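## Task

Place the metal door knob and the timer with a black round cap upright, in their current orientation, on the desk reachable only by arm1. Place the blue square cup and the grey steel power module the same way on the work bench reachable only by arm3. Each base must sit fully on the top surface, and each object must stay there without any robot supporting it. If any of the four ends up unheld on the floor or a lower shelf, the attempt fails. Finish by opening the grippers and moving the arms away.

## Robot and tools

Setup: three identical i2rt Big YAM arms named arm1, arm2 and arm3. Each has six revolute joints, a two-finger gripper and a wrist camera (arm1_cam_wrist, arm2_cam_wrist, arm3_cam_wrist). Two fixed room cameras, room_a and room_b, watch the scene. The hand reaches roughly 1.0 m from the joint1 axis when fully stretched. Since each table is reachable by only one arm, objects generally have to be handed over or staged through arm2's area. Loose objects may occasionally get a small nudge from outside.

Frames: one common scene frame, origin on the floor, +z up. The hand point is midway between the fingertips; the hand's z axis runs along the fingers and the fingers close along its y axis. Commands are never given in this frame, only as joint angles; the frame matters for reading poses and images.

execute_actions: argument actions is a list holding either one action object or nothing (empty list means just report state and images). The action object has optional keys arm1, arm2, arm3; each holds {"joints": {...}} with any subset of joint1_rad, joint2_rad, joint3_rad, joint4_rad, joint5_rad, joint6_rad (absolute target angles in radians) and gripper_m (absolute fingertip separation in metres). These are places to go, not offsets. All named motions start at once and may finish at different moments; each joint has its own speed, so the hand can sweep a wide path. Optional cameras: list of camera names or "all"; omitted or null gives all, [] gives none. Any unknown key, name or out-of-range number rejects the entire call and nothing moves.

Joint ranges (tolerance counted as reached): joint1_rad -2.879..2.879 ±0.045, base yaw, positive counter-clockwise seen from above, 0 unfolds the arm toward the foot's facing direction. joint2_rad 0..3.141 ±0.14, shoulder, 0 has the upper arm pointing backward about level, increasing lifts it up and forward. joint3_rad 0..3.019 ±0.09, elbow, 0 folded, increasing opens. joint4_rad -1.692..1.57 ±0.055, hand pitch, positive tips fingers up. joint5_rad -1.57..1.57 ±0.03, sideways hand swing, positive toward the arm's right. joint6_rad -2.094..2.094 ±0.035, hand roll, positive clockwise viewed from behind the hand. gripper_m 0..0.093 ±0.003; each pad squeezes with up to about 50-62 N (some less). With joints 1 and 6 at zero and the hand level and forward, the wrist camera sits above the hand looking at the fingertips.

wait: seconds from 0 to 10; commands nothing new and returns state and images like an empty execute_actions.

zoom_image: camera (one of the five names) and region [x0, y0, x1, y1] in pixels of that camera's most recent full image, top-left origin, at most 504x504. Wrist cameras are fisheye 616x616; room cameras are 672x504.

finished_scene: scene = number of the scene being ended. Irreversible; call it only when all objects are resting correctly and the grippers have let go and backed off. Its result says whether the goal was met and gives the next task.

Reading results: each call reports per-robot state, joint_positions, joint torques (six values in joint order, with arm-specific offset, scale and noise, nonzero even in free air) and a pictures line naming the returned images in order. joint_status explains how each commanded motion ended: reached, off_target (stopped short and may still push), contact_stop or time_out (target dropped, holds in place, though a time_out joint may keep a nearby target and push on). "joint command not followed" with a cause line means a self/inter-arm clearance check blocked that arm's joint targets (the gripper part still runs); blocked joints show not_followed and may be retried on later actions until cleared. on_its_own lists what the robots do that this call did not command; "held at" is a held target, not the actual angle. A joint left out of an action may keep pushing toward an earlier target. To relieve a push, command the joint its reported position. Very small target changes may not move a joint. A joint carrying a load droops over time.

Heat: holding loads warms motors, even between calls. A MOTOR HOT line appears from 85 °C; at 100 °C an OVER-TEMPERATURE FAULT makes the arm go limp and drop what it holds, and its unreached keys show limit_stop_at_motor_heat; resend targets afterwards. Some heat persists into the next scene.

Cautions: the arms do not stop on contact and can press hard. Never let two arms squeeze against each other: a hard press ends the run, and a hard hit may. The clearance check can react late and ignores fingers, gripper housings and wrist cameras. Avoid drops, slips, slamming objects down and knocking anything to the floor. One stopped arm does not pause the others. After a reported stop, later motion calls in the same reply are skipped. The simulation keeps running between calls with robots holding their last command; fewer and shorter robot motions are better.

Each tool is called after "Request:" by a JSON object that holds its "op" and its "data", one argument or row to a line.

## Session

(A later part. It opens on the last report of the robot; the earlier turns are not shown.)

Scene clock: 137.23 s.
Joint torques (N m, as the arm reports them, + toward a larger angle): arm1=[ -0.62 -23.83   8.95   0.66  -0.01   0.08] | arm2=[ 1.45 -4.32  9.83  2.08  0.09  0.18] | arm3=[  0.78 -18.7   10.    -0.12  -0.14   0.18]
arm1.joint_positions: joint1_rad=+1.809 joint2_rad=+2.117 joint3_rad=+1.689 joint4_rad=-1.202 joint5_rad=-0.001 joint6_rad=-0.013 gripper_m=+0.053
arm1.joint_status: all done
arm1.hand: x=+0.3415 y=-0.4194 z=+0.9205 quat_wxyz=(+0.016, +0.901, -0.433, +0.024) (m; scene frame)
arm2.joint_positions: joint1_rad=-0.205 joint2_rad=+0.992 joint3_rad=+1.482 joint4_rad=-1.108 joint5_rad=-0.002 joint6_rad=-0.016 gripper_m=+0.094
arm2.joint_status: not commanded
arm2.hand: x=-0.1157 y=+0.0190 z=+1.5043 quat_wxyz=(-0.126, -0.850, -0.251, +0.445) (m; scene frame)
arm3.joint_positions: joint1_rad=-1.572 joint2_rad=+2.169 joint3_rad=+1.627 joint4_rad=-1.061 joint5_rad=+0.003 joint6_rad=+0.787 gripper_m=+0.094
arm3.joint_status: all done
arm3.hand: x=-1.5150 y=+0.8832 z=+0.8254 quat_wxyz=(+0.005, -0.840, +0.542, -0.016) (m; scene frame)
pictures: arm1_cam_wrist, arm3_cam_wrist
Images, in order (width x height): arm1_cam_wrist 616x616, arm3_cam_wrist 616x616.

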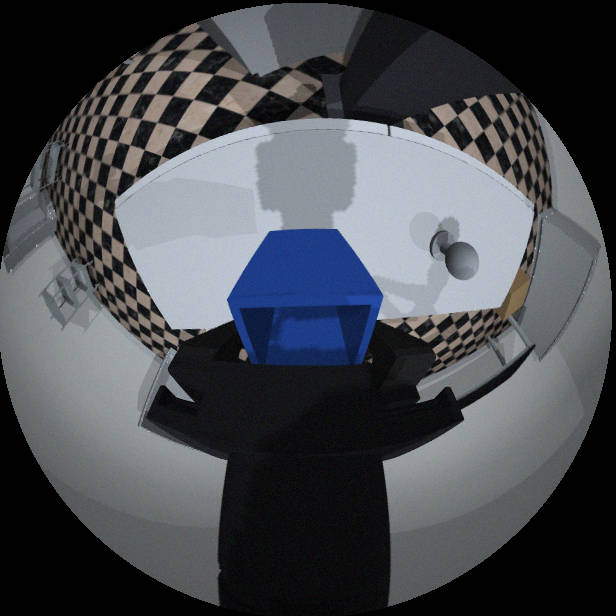

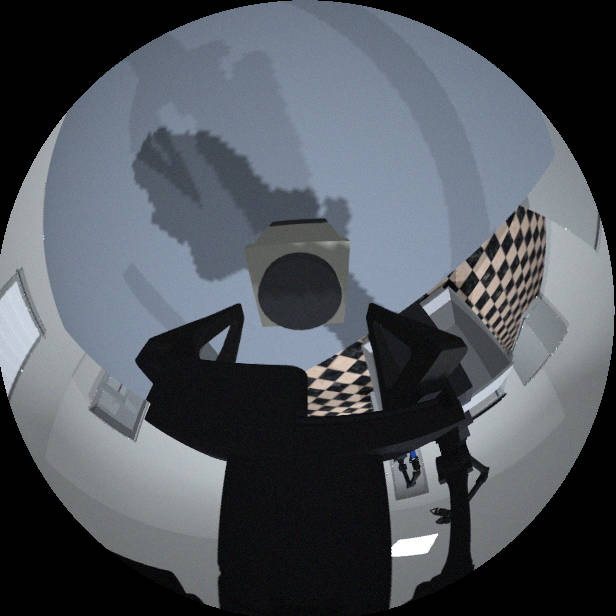

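Request:
{"op": "execute_actions", "data": {
  "actions": [
    {"arm1":{"joints":{"joint2_rad":2.28,"joint4_rad":-1.01}},"arm3":{"joints":{"joint2_rad":2.27,"joint3_rad":1.59,"joint4_rad":-0.94}}}
  ],
  "cameras": ["arm3_cam_wrist","arm1_cam_wrist"]
}}

Scene clock: 146.23 s.
Joint torques (N m, as the arm reports them, + toward a larger angle): arm1=[ -0.64 -22.87   8.2    0.64  -0.01   0.07] | arm2=[ 1.43 -3.69  9.66  2.04  0.09  0.19] | arm3=[  0.26 -14.31   7.44   0.55  -0.15   0.17]
arm1.joint_positions: joint1_rad=+1.809 joint2_rad=+2.273 joint3_rad=+1.693 joint4_rad=-1.020 joint5_rad=-0.001 joint6_rad=-0.013 gripper_m=+0.053
arm1.joint_status: all done
arm1.hand: x=+0.3282 y=-0.4029 z=+0.8267 quat_wxyz=(+0.009, +0.901, -0.433, +0.011) (m; scene frame)
arm2.joint_positions: joint1_rad=-0.205 joint2_rad=+0.992 joint3_rad=+1.482 joint4_rad=-1.108 joint5_rad=-0.002 joint6_rad=-0.016 gripper_m=+0.094
arm2.joint_status: not commanded
arm2.hand: x=-0.1157 y=+0.0190 z=+1.5043 quat_wxyz=(-0.126, -0.850, -0.251, +0.445) (m; scene frame)
arm3.joint_positions: joint1_rad=-1.566 joint2_rad=+2.222 joint3_rad=+1.599 joint4_rad=-0.946 joint5_rad=+0.003 joint6_rad=+0.787 gripper_m=+0.094
arm3.joint_status: all done
arm3.hand: x=-1.5213 y=+0.8822 z=+0.7848 quat_wxyz=(+0.002, -0.842, +0.540, +0.001) (m; scene frame)
pictures: arm1_cam_wrist, arm3_cam_wrist
Images, in order (width x height): arm1_cam_wrist 616x616, arm3_cam_wrist 616x616.

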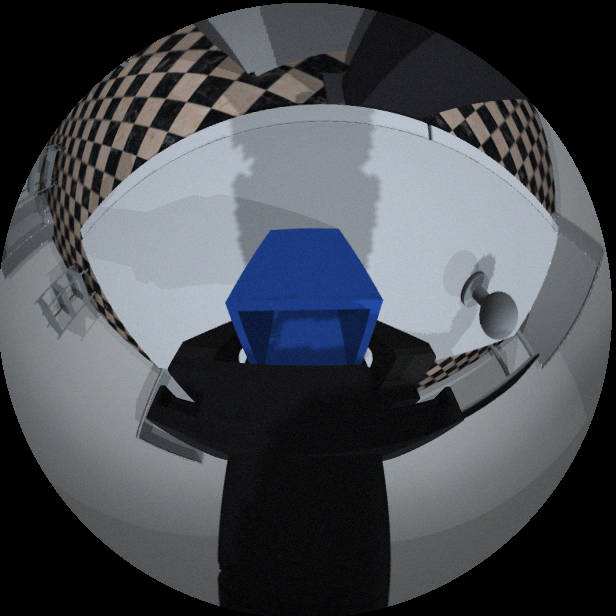

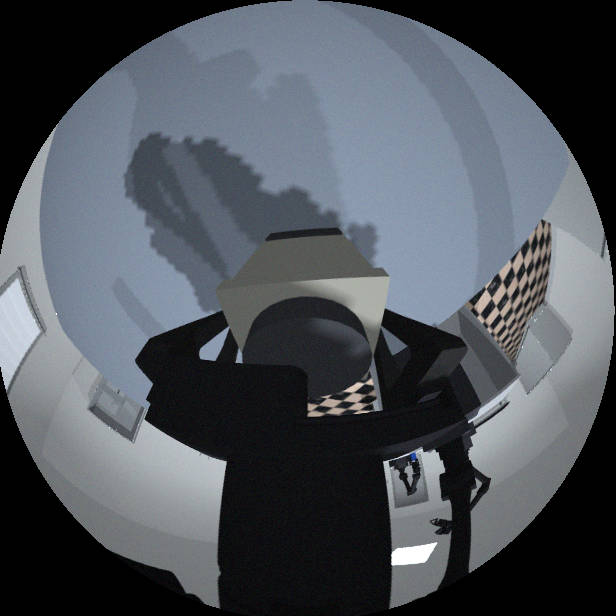

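Request:
{"op": "execute_actions", "data": {
  "actions": [
    {"arm1":{"joints":{"joint2_rad":2.36,"joint4_rad":-0.93}},"arm3":{"joints":{"joint2_rad":2.2,"gripper_m":0}}}
  ],
  "cameras": ["arm3_cam_wrist","room_b"]
}}

Scene clock: 151.60 s.
Joint torques (N m, as the arm reports them, + toward a larger angle): arm1=[ -0.6  -17.23   8.31   1.36  -0.01   0.07] | arm2=[ 1.36 -3.73  9.68  2.09  0.09  0.16] | arm3=[  0.09 -18.84   7.92   0.49  -0.14   0.16]
arm1.joint_positions: joint1_rad=+1.809 joint2_rad=+2.275 joint3_rad=+1.693 joint4_rad=-0.956 joint5_rad=-0.001 joint6_rad=-0.013 gripper_m=+0.053
arm1.joint_status: all done
arm1.hand: x=+0.3188 y=-0.3908 z=+0.8253 quat_wxyz=(-0.004, +0.901, -0.433, -0.017) (m; scene frame)
arm2.joint_positions: joint1_rad=-0.205 joint2_rad=+0.992 joint3_rad=+1.482 joint4_rad=-1.108 joint5_rad=-0.002 joint6_rad=-0.016 gripper_m=+0.094
arm2.joint_status: not commanded
arm2.hand: x=-0.1157 y=+0.0190 z=+1.5043 quat_wxyz=(-0.126, -0.850, -0.251, +0.445) (m; scene frame)
arm3.joint_positions: joint1_rad=-1.566 joint2_rad=+2.218 joint3_rad=+1.594 joint4_rad=-0.944 joint5_rad=+0.003 joint6_rad=+0.789 gripper_m=+0.043
arm3.joint_status: gripper_m off_target (ended at +0.043, target +0.000); the others done
arm3.hand: x=-1.5206 y=+0.8816 z=+0.7860 quat_wxyz=(+0.002, -0.841, +0.540, +0.001) (m; scene frame)
pictures: arm3_cam_wrist, room_b
Images, in order (width x height): arm3_cam_wrist 616x616, room_b 672x504.

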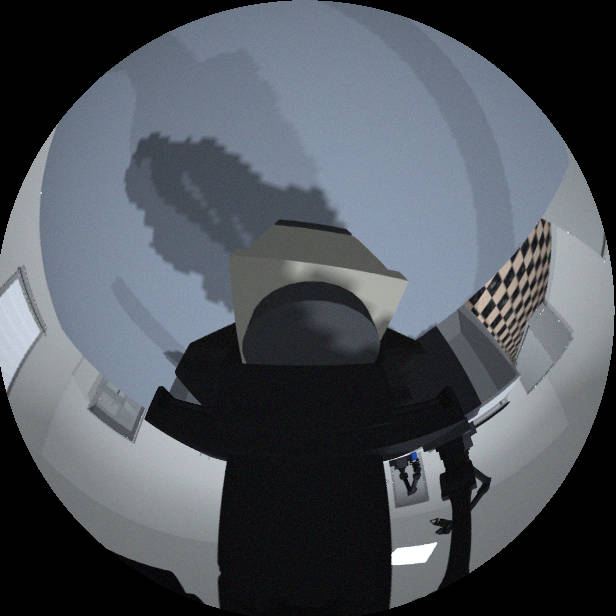

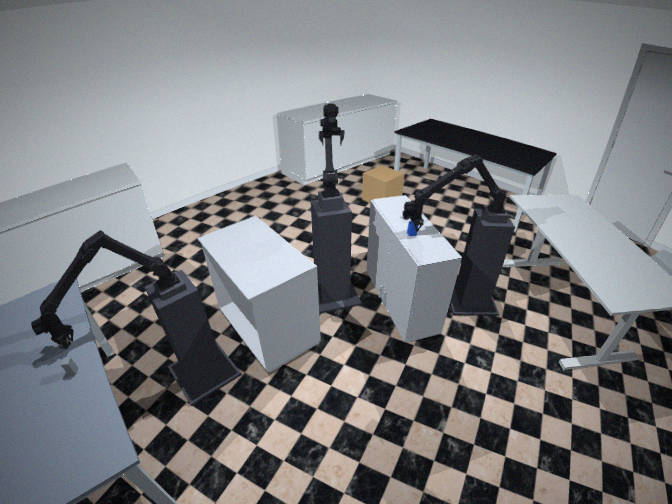

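Request:
{"op": "execute_actions", "data": {
  "actions": [
    {"arm1":{"joints":{"joint2_rad":2.28,"gripper_m":0.093}},"arm3":{"joints":{"joint2_rad":1.9,"joint3_rad":1.65,"joint4_rad":-1.33}}}
  ],
  "cameras": ["arm3_cam_wrist"]
}}

Request:
{"op": "execute_actions", "data": {
  "actions": [
    {"arm1":{"joints":{"joint2_rad":1.95,"joint3_rad":1.7,"joint4_rad":-1.33}},"arm3":{"joints":{"joint1_rad":1.3,"joint2_rad":1.95,"joint3_rad":1.8,"joint4_rad":-1.43,"joint6_rad":0}}}
  ],
  "cameras": ["arm3_cam_wrist","arm1_cam_wrist","room_b"]
}}

Scene clock: 159.93 s.
Joint torques (N m, as the arm reports them, + toward a larger angle): arm1=[ -0.59 -23.26   8.28   0.92  -0.01   0.07] | arm2=[ 1.33 -4.15  9.81  1.98  0.09  0.18] | arm3=[  0.15 -16.4   11.65  -0.08  -0.08   0.15]
arm1.joint_positions: joint1_rad=+1.809 joint2_rad=+2.275 joint3_rad=+1.693 joint4_rad=-0.944 joint5_rad=-0.001 joint6_rad=-0.012 gripper_m=+0.093
arm1.joint_status: all done
arm1.hand: x=+0.3169 y=-0.3884 z=+0.8257 quat_wxyz=(-0.007, +0.901, -0.433, -0.023) (m; scene frame)
arm2.joint_positions: joint1_rad=-0.205 joint2_rad=+0.992 joint3_rad=+1.482 joint4_rad=-1.108 joint5_rad=-0.002 joint6_rad=-0.016 gripper_m=+0.094
arm2.joint_status: not commanded
arm2.hand: x=-0.1157 y=+0.0190 z=+1.5043 quat_wxyz=(-0.126, -0.850, -0.251, +0.445) (m; scene frame)
arm3.joint_positions: joint1_rad=-1.566 joint2_rad=+1.910 joint3_rad=+1.629 joint4_rad=-1.321 joint5_rad=+0.001 joint6_rad=+0.789 gripper_m=+0.043
arm3.joint_status: all done
arm3.hand: x=-1.4798 y=+0.8662 z=+0.9770 quat_wxyz=(+0.004, -0.841, +0.540, -0.015) (m; scene frame)
pictures: arm3_cam_wrist
Images, in order (width x height): arm3_cam_wrist 616x616.

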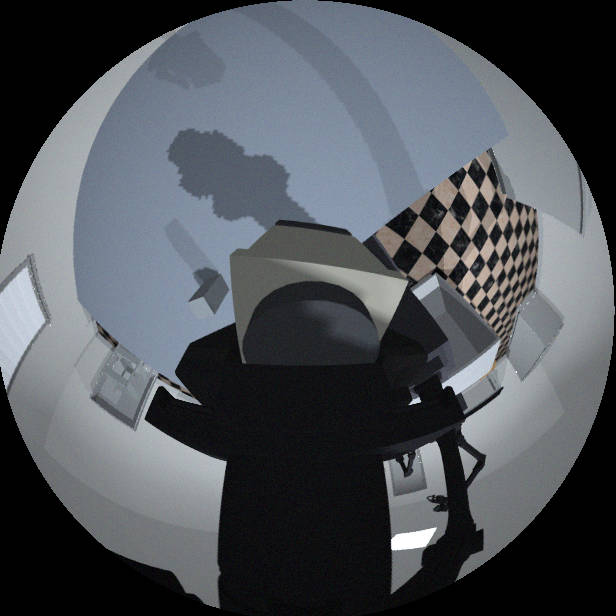

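Scene clock: 162.67 s.
Joint torques (N m, as the arm reports them, + toward a larger angle): arm1=[ -0.59 -18.73   8.1   -0.11  -0.01   0.07] | arm2=[ 1.56 -3.99  9.78  1.98  0.09  0.18] | arm3=[  0.14 -17.3   13.62  -0.15   0.01  -0.07]
arm1.joint_positions: joint1_rad=+1.809 joint2_rad=+1.923 joint3_rad=+1.693 joint4_rad=-1.317 joint5_rad=-0.001 joint6_rad=-0.012 gripper_m=+0.093
arm1.joint_status: all done
arm1.hand: x=+0.3520 y=-0.4312 z=+1.0357 quat_wxyz=(-0.003, +0.901, -0.433, -0.014) (m; scene frame)
arm2.joint_positions: joint1_rad=-0.205 joint2_rad=+0.992 joint3_rad=+1.482 joint4_rad=-1.108 joint5_rad=-0.002 joint6_rad=-0.016 gripper_m=+0.094
arm2.joint_status: not commanded
arm2.hand: x=-0.1157 y=+0.0190 z=+1.5043 quat_wxyz=(-0.126, -0.850, -0.251, +0.445) (m; scene frame)
arm3.joint_positions: joint1_rad=+1.301 joint2_rad=+1.966 joint3_rad=+1.761 joint4_rad=-1.421 joint5_rad=-0.002 joint6_rad=+0.012 gripper_m=+0.044
arm3.joint_status: all done
arm3.hand: x=-0.4660 y=+0.3213 z=+0.9945 quat_wxyz=(+0.026, -0.314, -0.949, -0.010) (m; scene frame)
pictures: arm1_cam_wrist, arm3_cam_wrist, room_b
Images, in order (width x height): arm1_cam_wrist 616x616, arm3_cam_wrist 616x616, room_b 672x504.

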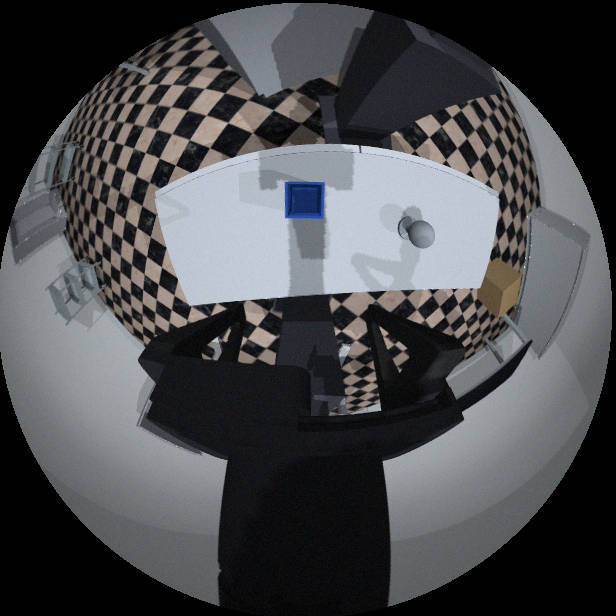

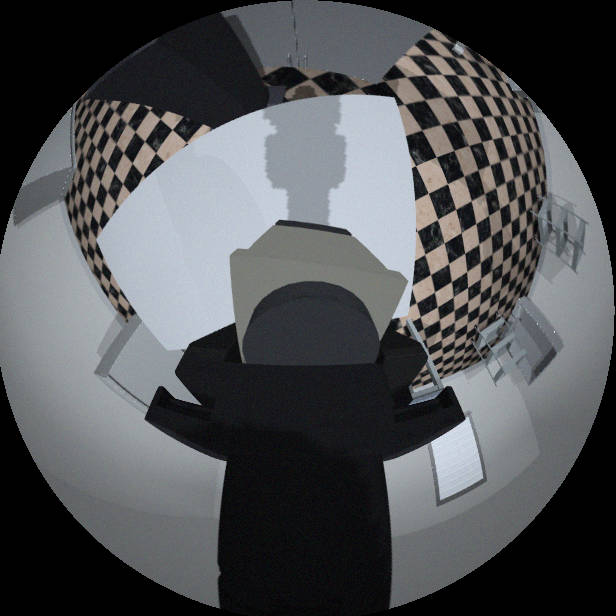

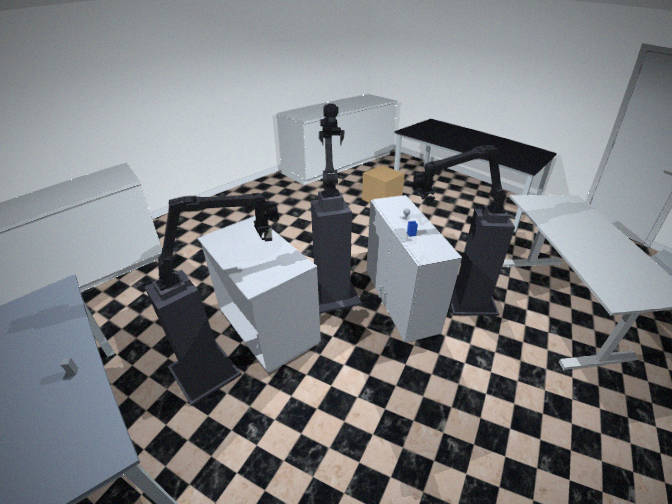

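Request:
{"op": "execute_actions", "data": {
  "actions": [
    {"arm1":{"joints":{"joint1_rad":1.48,"joint2_rad":2.1,"joint3_rad":1.8,"joint4_rad":-1.27}},"arm3":{"joints":{"joint1_rad":1.5,"joint2_rad":2.2,"joint3_rad":1.8,"joint4_rad":-1.19}}}
  ],
  "cameras": ["arm3_cam_wrist","arm1_cam_wrist"]
}}

Scene clock: 172.60 s.
Joint torques (N m, as the arm reports them, + toward a larger angle): arm1=[  0.17 -22.39   9.88   0.49  -0.1    0.07] | arm2=[ 1.56 -4.15  9.79  2.02  0.09  0.16] | arm3=[  0.38 -21.12  12.1    0.54  -0.03  -0.06]
arm1.joint_positions: joint1_rad=+1.481 joint2_rad=+2.098 joint3_rad=+1.759 joint4_rad=-1.277 joint5_rad=+0.002 joint6_rad=-0.012 gripper_m=+0.093
arm1.joint_status: all done
arm1.hand: x=+0.5139 y=-0.3136 z=+0.9557 quat_wxyz=(+0.015, +0.818, -0.575, +0.017) (m; scene frame)
arm2.joint_positions: joint1_rad=-0.205 joint2_rad=+0.992 joint3_rad=+1.482 joint4_rad=-1.108 joint5_rad=-0.002 joint6_rad=-0.016 gripper_m=+0.094
arm2.joint_status: not commanded
arm2.hand: x=-0.1157 y=+0.0190 z=+1.5043 quat_wxyz=(-0.126, -0.850, -0.251, +0.445) (m; scene frame)
arm3.joint_positions: joint1_rad=+1.495 joint2_rad=+2.240 joint3_rad=+1.767 joint4_rad=-1.199 joint5_rad=-0.002 joint6_rad=+0.011 gripper_m=+0.044
arm3.joint_status: all done
arm3.hand: x=-0.3769 y=+0.4048 z=+0.8308 quat_wxyz=(+0.049, -0.221, -0.974, -0.012) (m; scene frame)
pictures: arm1_cam_wrist, arm3_cam_wrist
Images, in order (width x height): arm1_cam_wrist 616x616, arm3_cam_wrist 616x616.

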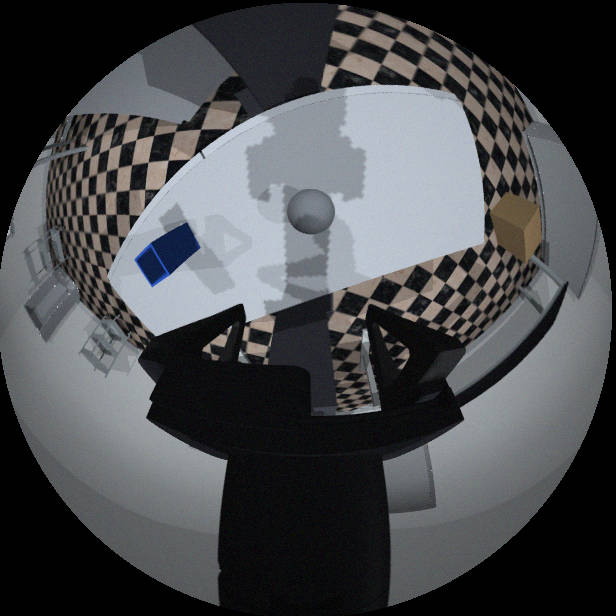

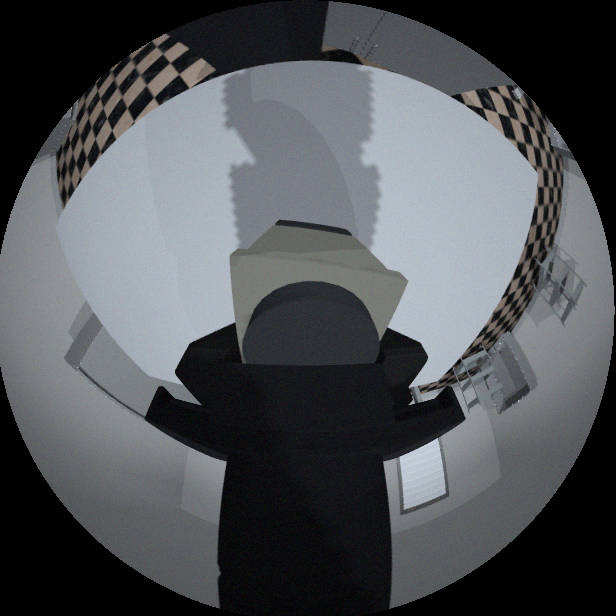

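Request:
{"op": "execute_actions", "data": {
  "actions": [
    {"arm1":{"joints":{"joint1_rad":1.47,"joint2_rad":2.27,"joint3_rad":2.0,"joint4_rad":-1.31}},"arm3":{"joints":{"joint2_rad":2.33,"joint4_rad":-1.04}}}
  ],
  "cameras": ["arm1_cam_wrist","room_b"]
}}

Scene clock: 178.57 s.
Joint torques (N m, as the arm reports them, + toward a larger angle): arm1=[ -0.71 -22.74  10.96  -0.11  -0.09   0.07] | arm2=[ 1.67 -3.99  9.77  2.02  0.1   0.17] | arm3=[  0.39 -15.87  10.73   0.65  -0.18  -0.06]
arm1.joint_positions: joint1_rad=+1.481 joint2_rad=+2.246 joint3_rad=+1.945 joint4_rad=-1.300 joint5_rad=+0.002 joint6_rad=-0.012 gripper_m=+0.093
arm1.joint_status: all done
arm1.hand: x=+0.4978 y=-0.2677 z=+0.9295 quat_wxyz=(+0.011, +0.818, -0.575, +0.010) (m; scene frame)
arm2.joint_positions: joint1_rad=-0.205 joint2_rad=+0.992 joint3_rad=+1.482 joint4_rad=-1.108 joint5_rad=-0.002 joint6_rad=-0.016 gripper_m=+0.094
arm2.joint_status: not commanded
arm2.hand: x=-0.1157 y=+0.0190 z=+1.5043 quat_wxyz=(-0.126, -0.850, -0.251, +0.445) (m; scene frame)
arm3.joint_positions: joint1_rad=+1.497 joint2_rad=+2.289 joint3_rad=+1.781 joint4_rad=-1.048 joint5_rad=+0.002 joint6_rad=+0.010 gripper_m=+0.044
arm3.joint_status: all done
arm3.hand: x=-0.3452 y=+0.3911 z=+0.8035 quat_wxyz=(-0.008, -0.219, -0.976, +0.002) (m; scene frame)
pictures: arm1_cam_wrist, room_b
Images, in order (width x height): arm1_cam_wrist 616x616, room_b 672x504.

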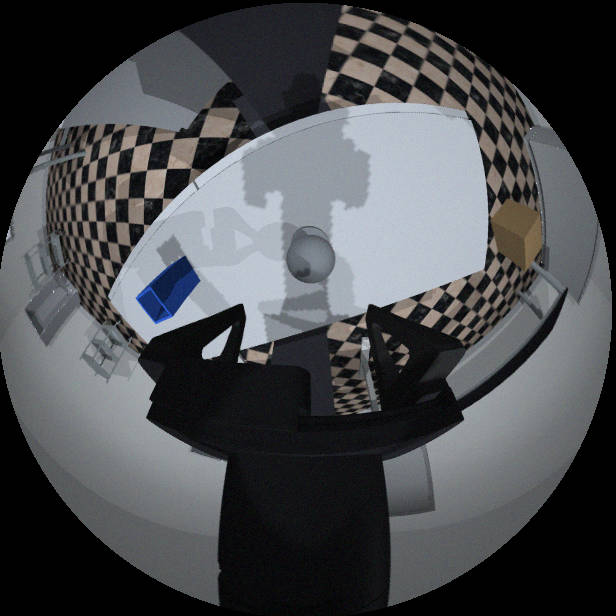

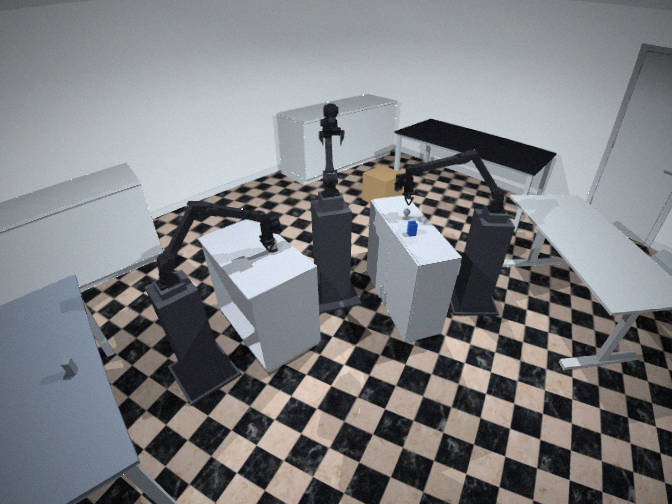

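Request:
{"op": "execute_actions", "data": {
  "actions": [
    {"arm1":{"joints":{"joint2_rad":2.37,"joint3_rad":1.97,"joint4_rad":-1.19}},"arm3":{"joints":{"joint2_rad":2.29,"gripper_m":0.093}}}
  ],
  "cameras": ["arm1_cam_wrist","arm3_cam_wrist"]
}}

Scene clock: 184.50 s.
Joint torques (N m, as the arm reports them, + toward a larger angle): arm1=[ -0.71 -24.22   8.63   0.7   -0.1    0.07] | arm2=[ 1.53 -4.    9.84  1.96  0.1   0.19] | arm3=[  0.31 -18.72  10.78   0.67  -0.2   -0.05]
arm1.joint_positions: joint1_rad=+1.481 joint2_rad=+2.359 joint3_rad=+1.945 joint4_rad=-1.203 joint5_rad=+0.002 joint6_rad=-0.012 gripper_m=+0.093
arm1.joint_status: all done
arm1.hand: x=+0.4948 y=-0.2606 z=+0.8548 quat_wxyz=(+0.016, +0.818, -0.575, +0.017) (m; scene frame)
arm2.joint_positions: joint1_rad=-0.205 joint2_rad=+0.992 joint3_rad=+1.482 joint4_rad=-1.108 joint5_rad=-0.002 joint6_rad=-0.016 gripper_m=+0.094
arm2.joint_status: not commanded
arm2.hand: x=-0.1157 y=+0.0190 z=+1.5043 quat_wxyz=(-0.126, -0.850, -0.251, +0.445) (m; scene frame)
arm3.joint_positions: joint1_rad=+1.496 joint2_rad=+2.289 joint3_rad=+1.781 joint4_rad=-1.047 joint5_rad=+0.003 joint6_rad=+0.010 gripper_m=+0.093
arm3.joint_status: all done
arm3.hand: x=-0.3453 y=+0.3908 z=+0.8035 quat_wxyz=(-0.008, -0.220, -0.976, +0.003) (m; scene frame)
pictures: arm1_cam_wrist, arm3_cam_wrist
Images, in order (width x height): arm1_cam_wrist 616x616, arm3_cam_wrist 616x616.

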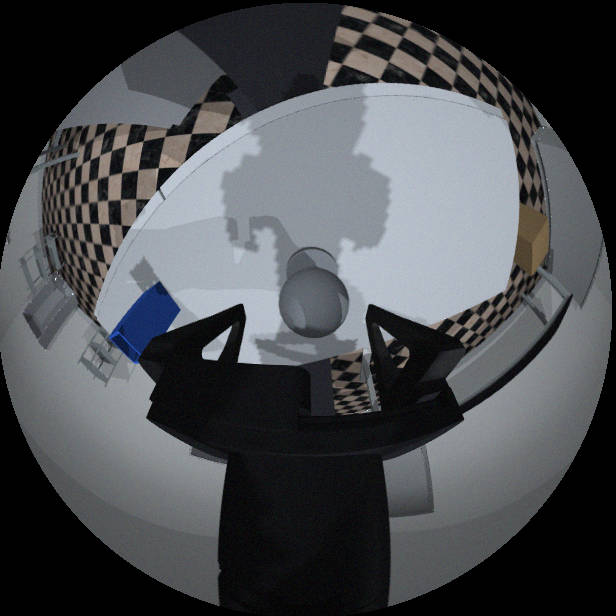

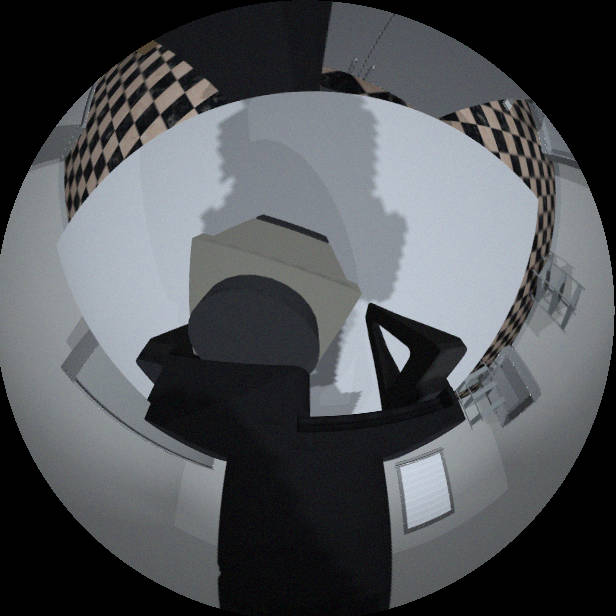

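Request:
{"op": "execute_actions", "data": {
  "actions": [
    {"arm1":{"joints":{"joint1_rad":1.45,"joint2_rad":2.42,"joint3_rad":1.95,"joint4_rad":-1.12}},"arm3":{"joints":{"joint2_rad":2.0,"joint4_rad":-1.35}}}
  ],
  "cameras": ["arm1_cam_wrist","arm3_cam_wrist"]
}}

Scene clock: 190.93 s.
Joint torques (N m, as the arm reports them, + toward a larger angle): arm1=[ -0.32 -22.58   7.34   0.86  -0.09   0.07] | arm2=[ 1.4  -3.92  9.81  2.05  0.08  0.18] | arm3=[  0.34 -16.82  11.49   0.    -0.2   -0.05]
arm1.joint_positions: joint1_rad=+1.457 joint2_rad=+2.383 joint3_rad=+1.945 joint4_rad=-1.135 joint5_rad=+0.002 joint6_rad=-0.012 gripper_m=+0.093
arm1.joint_status: all done
arm1.hand: x=+0.5061 y=-0.2439 z=+0.8384 quat_wxyz=(+0.003, +0.811, -0.584, -0.001) (m; scene frame)
arm2.joint_positions: joint1_rad=-0.205 joint2_rad=+0.992 joint3_rad=+1.482 joint4_rad=-1.108 joint5_rad=-0.002 joint6_rad=-0.016 gripper_m=+0.094
arm2.joint_status: not commanded
arm2.hand: x=-0.1157 y=+0.0190 z=+1.5043 quat_wxyz=(-0.126, -0.850, -0.251, +0.445) (m; scene frame)
arm3.joint_positions: joint1_rad=+1.496 joint2_rad=+2.002 joint3_rad=+1.783 joint4_rad=-1.341 joint5_rad=+0.003 joint6_rad=+0.010 gripper_m=+0.093
arm3.joint_status: all done
arm3.hand: x=-0.3840 y=+0.4085 z=+0.9812 quat_wxyz=(-0.005, -0.220, -0.976, +0.002) (m; scene frame)
pictures: arm1_cam_wrist, arm3_cam_wrist
Images, in order (width x height): arm1_cam_wrist 616x616, arm3_cam_wrist 616x616.

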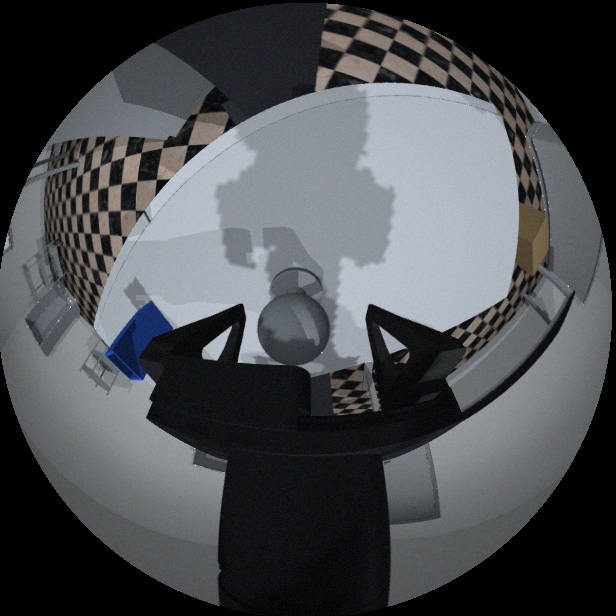

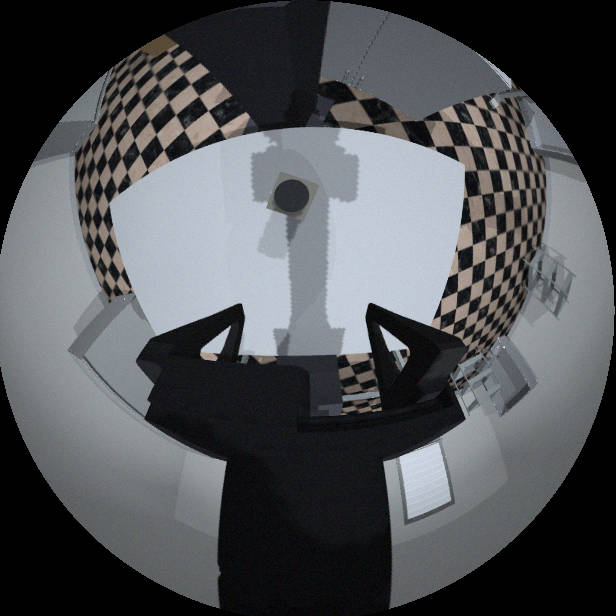

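Request:
{"op": "execute_actions", "data": {
  "actions": [
    {"arm1":{"joints":{"joint2_rad":2.42,"joint3_rad":1.88,"joint4_rad":-1.05}},"arm3":{"joints":{"joint1_rad":-0.3,"joint2_rad":1.2,"joint3_rad":1.4,"joint4_rad":-1.4}},"arm2":{"joints":{"joint1_rad":-1.03,"joint2_rad":1.9,"joint3_rad":1.75,"joint4_rad":-1.42}}}
  ],
  "cameras": ["arm1_cam_wrist","arm2_cam_wrist"]
}}

Scene clock: 197.63 s.
Joint torques (N m, as the arm reports them, + toward a larger angle): arm1=[ -0.36 -22.67   6.36   0.85  -0.09   0.07] | arm2=[  1.04 -17.9    9.43  -0.21   0.02   0.16] | arm3=[ 0.25 -7.22 11.64  0.63 -0.13 -0.06]
arm1.joint_positions: joint1_rad=+1.457 joint2_rad=+2.388 joint3_rad=+1.886 joint4_rad=-1.064 joint5_rad=+0.002 joint6_rad=-0.012 gripper_m=+0.093
arm1.joint_status: all done
arm1.hand: x=+0.5085 y=-0.2520 z=+0.8148 quat_wxyz=(+0.001, +0.811, -0.584, -0.003) (m; scene frame)
arm2.joint_positions: joint1_rad=-1.036 joint2_rad=+1.896 joint3_rad=+1.732 joint4_rad=-1.412 joint5_rad=+0.000 joint6_rad=-0.014 gripper_m=+0.094
arm2.joint_status: all done
arm2.hand: x=-0.3324 y=+0.3900 z=+1.1404 quat_wxyz=(-0.004, -0.992, +0.129, +0.000) (m; scene frame)
arm3.joint_positions: joint1_rad=-0.303 joint2_rad=+1.201 joint3_rad=+1.389 joint4_rad=-1.391 joint5_rad=+0.001 joint6_rad=+0.010 gripper_m=+0.093
arm3.joint_status: all done
arm3.hand: x=-1.1977 y=+0.3431 z=+1.2133 quat_wxyz=(-0.081, -0.886, -0.427, +0.163) (m; scene frame)
pictures: arm1_cam_wrist, arm2_cam_wrist
Images, in order (width x height): arm1_cam_wrist 616x616, arm2_cam_wrist 616x616.

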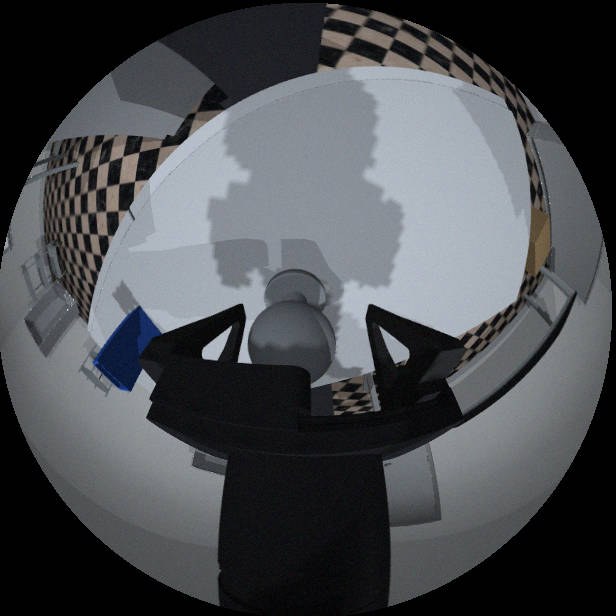

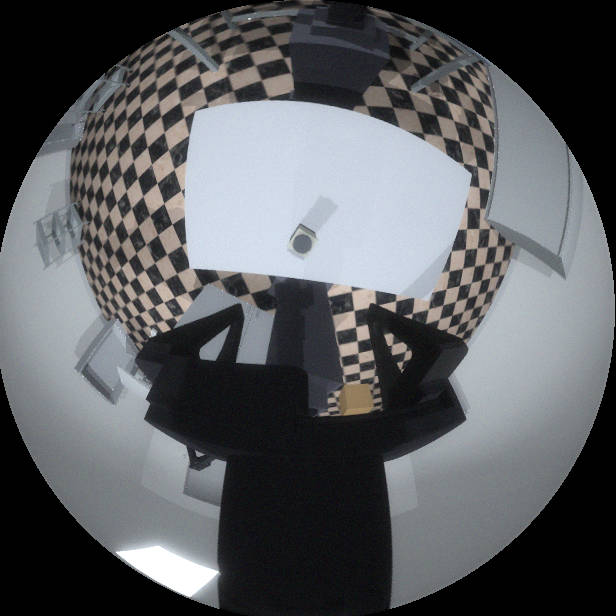

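Request:
{"op": "execute_actions", "data": {
  "actions": [
    {"arm1":{"joints":{"gripper_m":0}},"arm2":{"joints":{"joint2_rad":2.25,"joint3_rad":1.62,"joint4_rad":-0.96}}}
  ],
  "cameras": ["arm1_cam_wrist","arm2_cam_wrist"]
}}

Scene clock: 206.43 s.
Joint torques (N m, as the arm reports them, + toward a larger angle): arm1=[ -0.36 -22.74   6.36   0.84  -0.04   0.07] | arm2=[  1.64 -19.85   7.99   0.57   0.01   0.13] | arm3=[ 0.35 -7.17 11.6   0.6  -0.12 -0.06]
arm1.joint_positions: joint1_rad=+1.457 joint2_rad=+2.388 joint3_rad=+1.886 joint4_rad=-1.064 joint5_rad=+0.000 joint6_rad=-0.011 gripper_m=+0.052
arm1.joint_status: gripper_m off_target (ended at +0.052, target +0.000)
arm1.hand: x=+0.5085 y=-0.2519 z=+0.8148 quat_wxyz=(+0.001, +0.811, -0.585, -0.004) (m; scene frame)
arm2.joint_positions: joint1_rad=-1.036 joint2_rad=+2.242 joint3_rad=+1.598 joint4_rad=-0.968 joint5_rad=+0.000 joint6_rad=-0.014 gripper_m=+0.094
arm2.joint_status: all done
arm2.hand: x=-0.3557 y=+0.3943 z=+0.8907 quat_wxyz=(-0.007, -0.992, +0.129, -0.018) (m; scene frame)
arm3.joint_positions: joint1_rad=-0.303 joint2_rad=+1.201 joint3_rad=+1.389 joint4_rad=-1.391 joint5_rad=+0.001 joint6_rad=+0.010 gripper_m=+0.093
arm3.joint_status: not commanded
arm3.hand: x=-1.1977 y=+0.3431 z=+1.2133 quat_wxyz=(-0.081, -0.886, -0.427, +0.163) (m; scene frame)
pictures: arm1_cam_wrist, arm2_cam_wrist
Images, in order (width x height): arm1_cam_wrist 616x616, arm2_cam_wrist 616x616.

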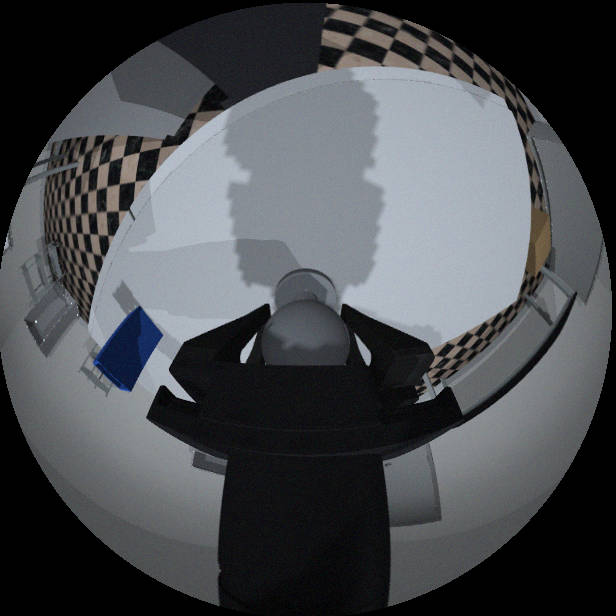

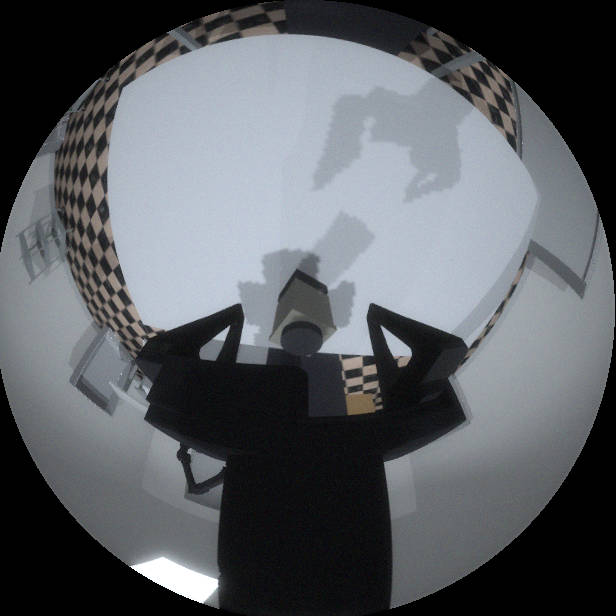

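Request:
{"op": "execute_actions", "data": {
  "actions": [
    {"arm1":{"joints":{"joint2_rad":2.0,"joint3_rad":1.8,"joint4_rad":-1.38}},"arm2":{"joints":{"joint2_rad":2.15,"joint3_rad":1.4,"joint4_rad":-0.84}}}
  ],
  "cameras": ["arm2_cam_wrist"]
}}

Request:
{"op": "execute_actions", "data": {
  "actions": [
    {"arm1":{"joints":{"joint1_rad":-1.75,"joint2_rad":2.1,"joint3_rad":1.9,"joint4_rad":-1.38}}}
  ],
  "cameras": ["arm1_cam_wrist","room_b"]
}}

Scene clock: 213.33 s.
Joint torques (N m, as the arm reports them, + toward a larger angle): arm1=[ -0.35 -20.48   8.83  -0.14  -0.04   0.07] | arm2=[  1.78 -18.01   6.25   0.55   0.01   0.15] | arm3=[ 0.32 -7.12 11.63  0.61 -0.13 -0.06]
arm1.joint_positions: joint1_rad=+1.457 joint2_rad=+1.984 joint3_rad=+1.781 joint4_rad=-1.368 joint5_rad=+0.000 joint6_rad=-0.011 gripper_m=+0.052
arm1.joint_status: all done
arm1.hand: x=+0.5313 y=-0.3182 z=+1.0316 quat_wxyz=(+0.003, +0.811, -0.585, -0.002) (m; scene frame)
arm2.joint_positions: joint1_rad=-1.036 joint2_rad=+2.138 joint3_rad=+1.401 joint4_rad=-0.850 joint5_rad=+0.000 joint6_rad=-0.014 gripper_m=+0.094
arm2.joint_status: all done
arm2.hand: x=-0.3134 y=+0.3825 z=+0.8917 quat_wxyz=(-0.005, -0.992, +0.129, -0.005) (m; scene frame)
arm3.joint_positions: joint1_rad=-0.303 joint2_rad=+1.201 joint3_rad=+1.389 joint4_rad=-1.391 joint5_rad=+0.001 joint6_rad=+0.010 gripper_m=+0.093
arm3.joint_status: not commanded
arm3.hand: x=-1.1977 y=+0.3431 z=+1.2133 quat_wxyz=(-0.081, -0.886, -0.427, +0.163) (m; scene frame)
pictures: arm2_cam_wrist
Images, in order (width x height): arm2_cam_wrist 616x616.

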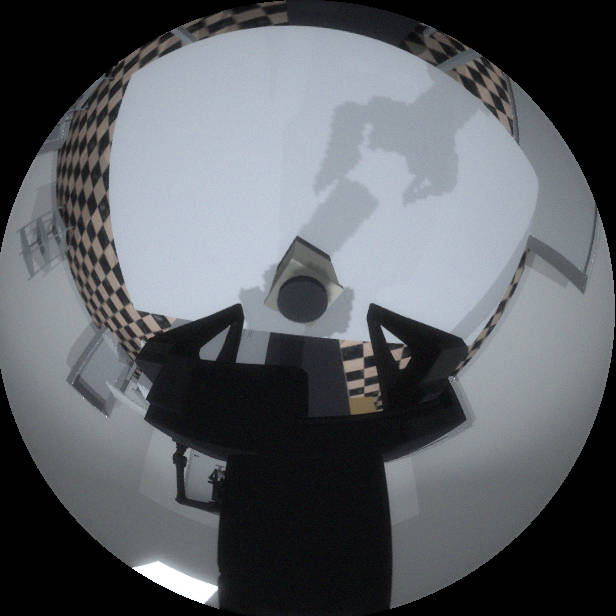

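Scene clock: 216.07 s.
Joint torques (N m, as the arm reports them, + toward a larger angle): arm1=[  0.9  -22.78  10.04  -0.11  -0.11   0.07] | arm2=[  1.38 -17.47   6.15   0.5    0.01   0.17] | arm3=[ 0.33 -7.1  11.59  0.58 -0.12 -0.05]
arm1.joint_positions: joint1_rad=-1.761 joint2_rad=+2.098 joint3_rad=+1.861 joint4_rad=-1.370 joint5_rad=+0.003 joint6_rad=-0.011 gripper_m=+0.052
arm1.joint_status: all done
arm1.hand: x=+0.8626 y=-1.5162 z=+0.9933 quat_wxyz=(+0.017, -0.615, -0.788, -0.007) (m; scene frame)
arm2.joint_positions: joint1_rad=-1.036 joint2_rad=+2.138 joint3_rad=+1.401 joint4_rad=-0.850 joint5_rad=+0.000 joint6_rad=-0.014 gripper_m=+0.094
arm2.joint_status: not commanded
arm2.hand: x=-0.3134 y=+0.3825 z=+0.8917 quat_wxyz=(-0.005, -0.992, +0.129, -0.005) (m; scene frame)
arm3.joint_positions: joint1_rad=-0.303 joint2_rad=+1.201 joint3_rad=+1.389 joint4_rad=-1.391 joint5_rad=+0.001 joint6_rad=+0.010 gripper_m=+0.093
arm3.joint_status: not commanded
arm3.hand: x=-1.1977 y=+0.3431 z=+1.2133 quat_wxyz=(-0.081, -0.886, -0.427, +0.163) (m; scene frame)
pictures: arm1_cam_wrist, room_b
Images, in order (width x height): arm1_cam_wrist 616x616, room_b 672x504.

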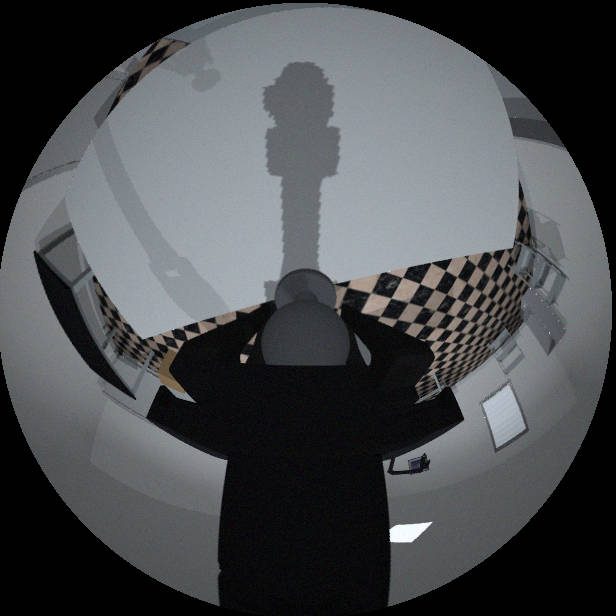

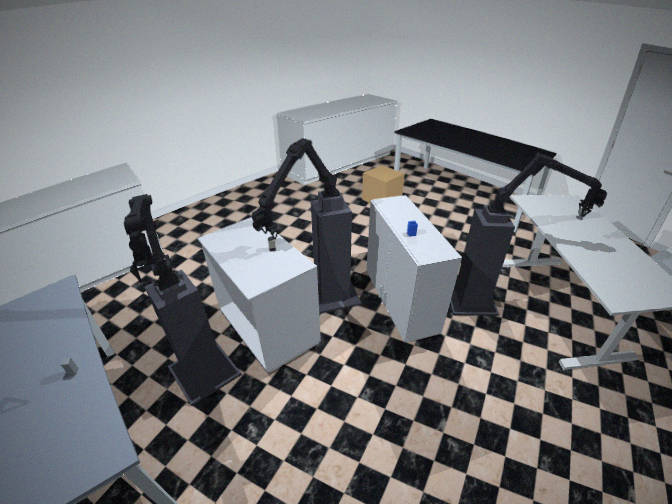

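Request:
{"op": "execute_actions", "data": {
  "actions": [
    {"arm1":{"joints":{"joint1_rad":-1.62,"joint2_rad":2.45,"joint3_rad":2.2,"joint4_rad":-1.32}},"arm2":{"joints":{"joint2_rad":2.2,"joint3_rad":1.33,"joint4_rad":-0.71}}}
  ],
  "cameras": ["arm1_cam_wrist","arm2_cam_wrist"]
}}

Scene clock: 223.83 s.
Joint torques (N m, as the arm reports them, + toward a larger angle): arm1=[ -0.77 -27.71  10.91   0.32   0.01   0.07] | arm2=[  1.54 -18.24   5.64   0.48  -0.01   0.16] | arm3=[ 0.39 -7.1  11.59  0.55 -0.12 -0.06]
arm1.joint_positions: joint1_rad=-1.613 joint2_rad=+2.470 joint3_rad=+2.143 joint4_rad=-1.324 joint5_rad=-0.001 joint6_rad=-0.011 gripper_m=+0.052
arm1.joint_status: all done
arm1.hand: x=+0.9769 y=-1.5521 z=+0.8491 quat_wxyz=(+0.035, -0.555, -0.831, -0.021) (m; scene frame)
arm2.joint_positions: joint1_rad=-1.036 joint2_rad=+2.200 joint3_rad=+1.329 joint4_rad=-0.719 joint5_rad=+0.000 joint6_rad=-0.014 gripper_m=+0.094
arm2.joint_status: all done
arm2.hand: x=-0.2937 y=+0.3766 z=+0.8396 quat_wxyz=(-0.005, -0.992, +0.129, -0.007) (m; scene frame)
arm3.joint_positions: joint1_rad=-0.303 joint2_rad=+1.201 joint3_rad=+1.389 joint4_rad=-1.391 joint5_rad=+0.001 joint6_rad=+0.010 gripper_m=+0.093
arm3.joint_status: not commanded
arm3.hand: x=-1.1977 y=+0.3431 z=+1.2133 quat_wxyz=(-0.081, -0.886, -0.427, +0.163) (m; scene frame)
pictures: arm1_cam_wrist, arm2_cam_wrist
Images, in order (width x height): arm1_cam_wrist 616x616, arm2_cam_wrist 616x616.

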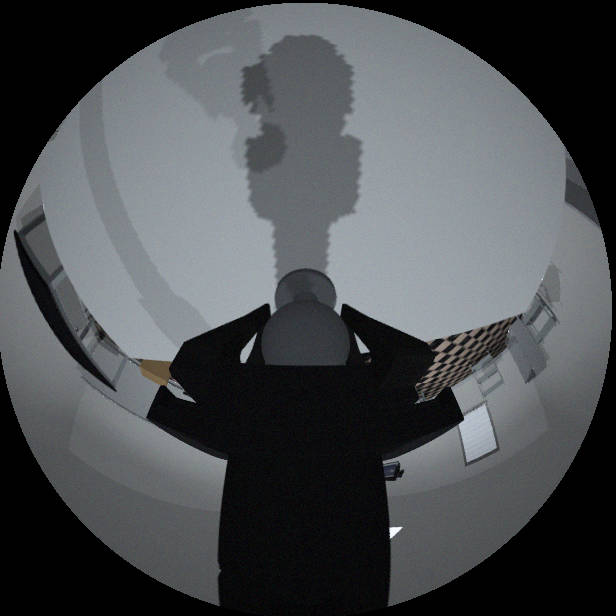

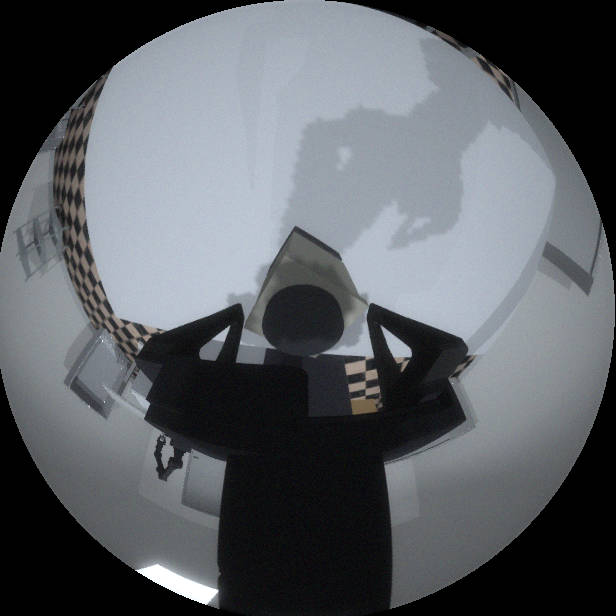

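Request:
{"op": "execute_actions", "data": {
  "actions": [
    {"arm1":{"joints":{"joint2_rad":2.6,"joint3_rad":2.15,"joint4_rad":-1.12}},"arm2":{"joints":{"joint2_rad":2.25,"joint3_rad":1.26,"joint4_rad":-0.58}}}
  ],
  "cameras": ["arm2_cam_wrist"]
}}

Scene clock: 230.80 s.
Joint torques (N m, as the arm reports them, + toward a larger angle): arm1=[ -0.76 -25.42   7.45   0.83  -0.02   0.07] | arm2=[  1.03 -16.64   4.78   0.53   0.06   0.16] | arm3=[ 0.4  -7.12 11.6   0.6  -0.12 -0.06]
arm1.joint_positions: joint1_rad=-1.613 joint2_rad=+2.581 joint3_rad=+2.143 joint4_rad=-1.134 joint5_rad=+0.000 joint6_rad=-0.011 gripper_m=+0.050
arm1.joint_status: all done
arm1.hand: x=+0.9844 y=-1.5727 z=+0.7708 quat_wxyz=(+0.003, -0.555, -0.832, +0.003) (m; scene frame)
arm2.joint_positions: joint1_rad=-1.036 joint2_rad=+2.233 joint3_rad=+1.264 joint4_rad=-0.590 joint5_rad=-0.002 joint6_rad=-0.013 gripper_m=+0.094
arm2.joint_status: all done
arm2.hand: x=-0.2809 y=+0.3723 z=+0.8073 quat_wxyz=(-0.004, -0.992, +0.129, +0.008) (m; scene frame)
arm3.joint_positions: joint1_rad=-0.303 joint2_rad=+1.201 joint3_rad=+1.389 joint4_rad=-1.391 joint5_rad=+0.001 joint6_rad=+0.010 gripper_m=+0.093
arm3.joint_status: not commanded
arm3.hand: x=-1.1977 y=+0.3431 z=+1.2133 quat_wxyz=(-0.081, -0.886, -0.427, +0.163) (m; scene frame)
pictures: arm2_cam_wrist
Images, in order (width x height): arm2_cam_wrist 616x616.

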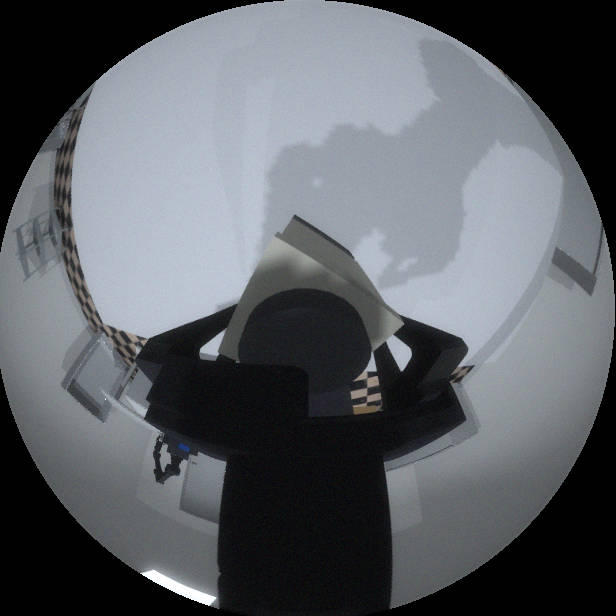

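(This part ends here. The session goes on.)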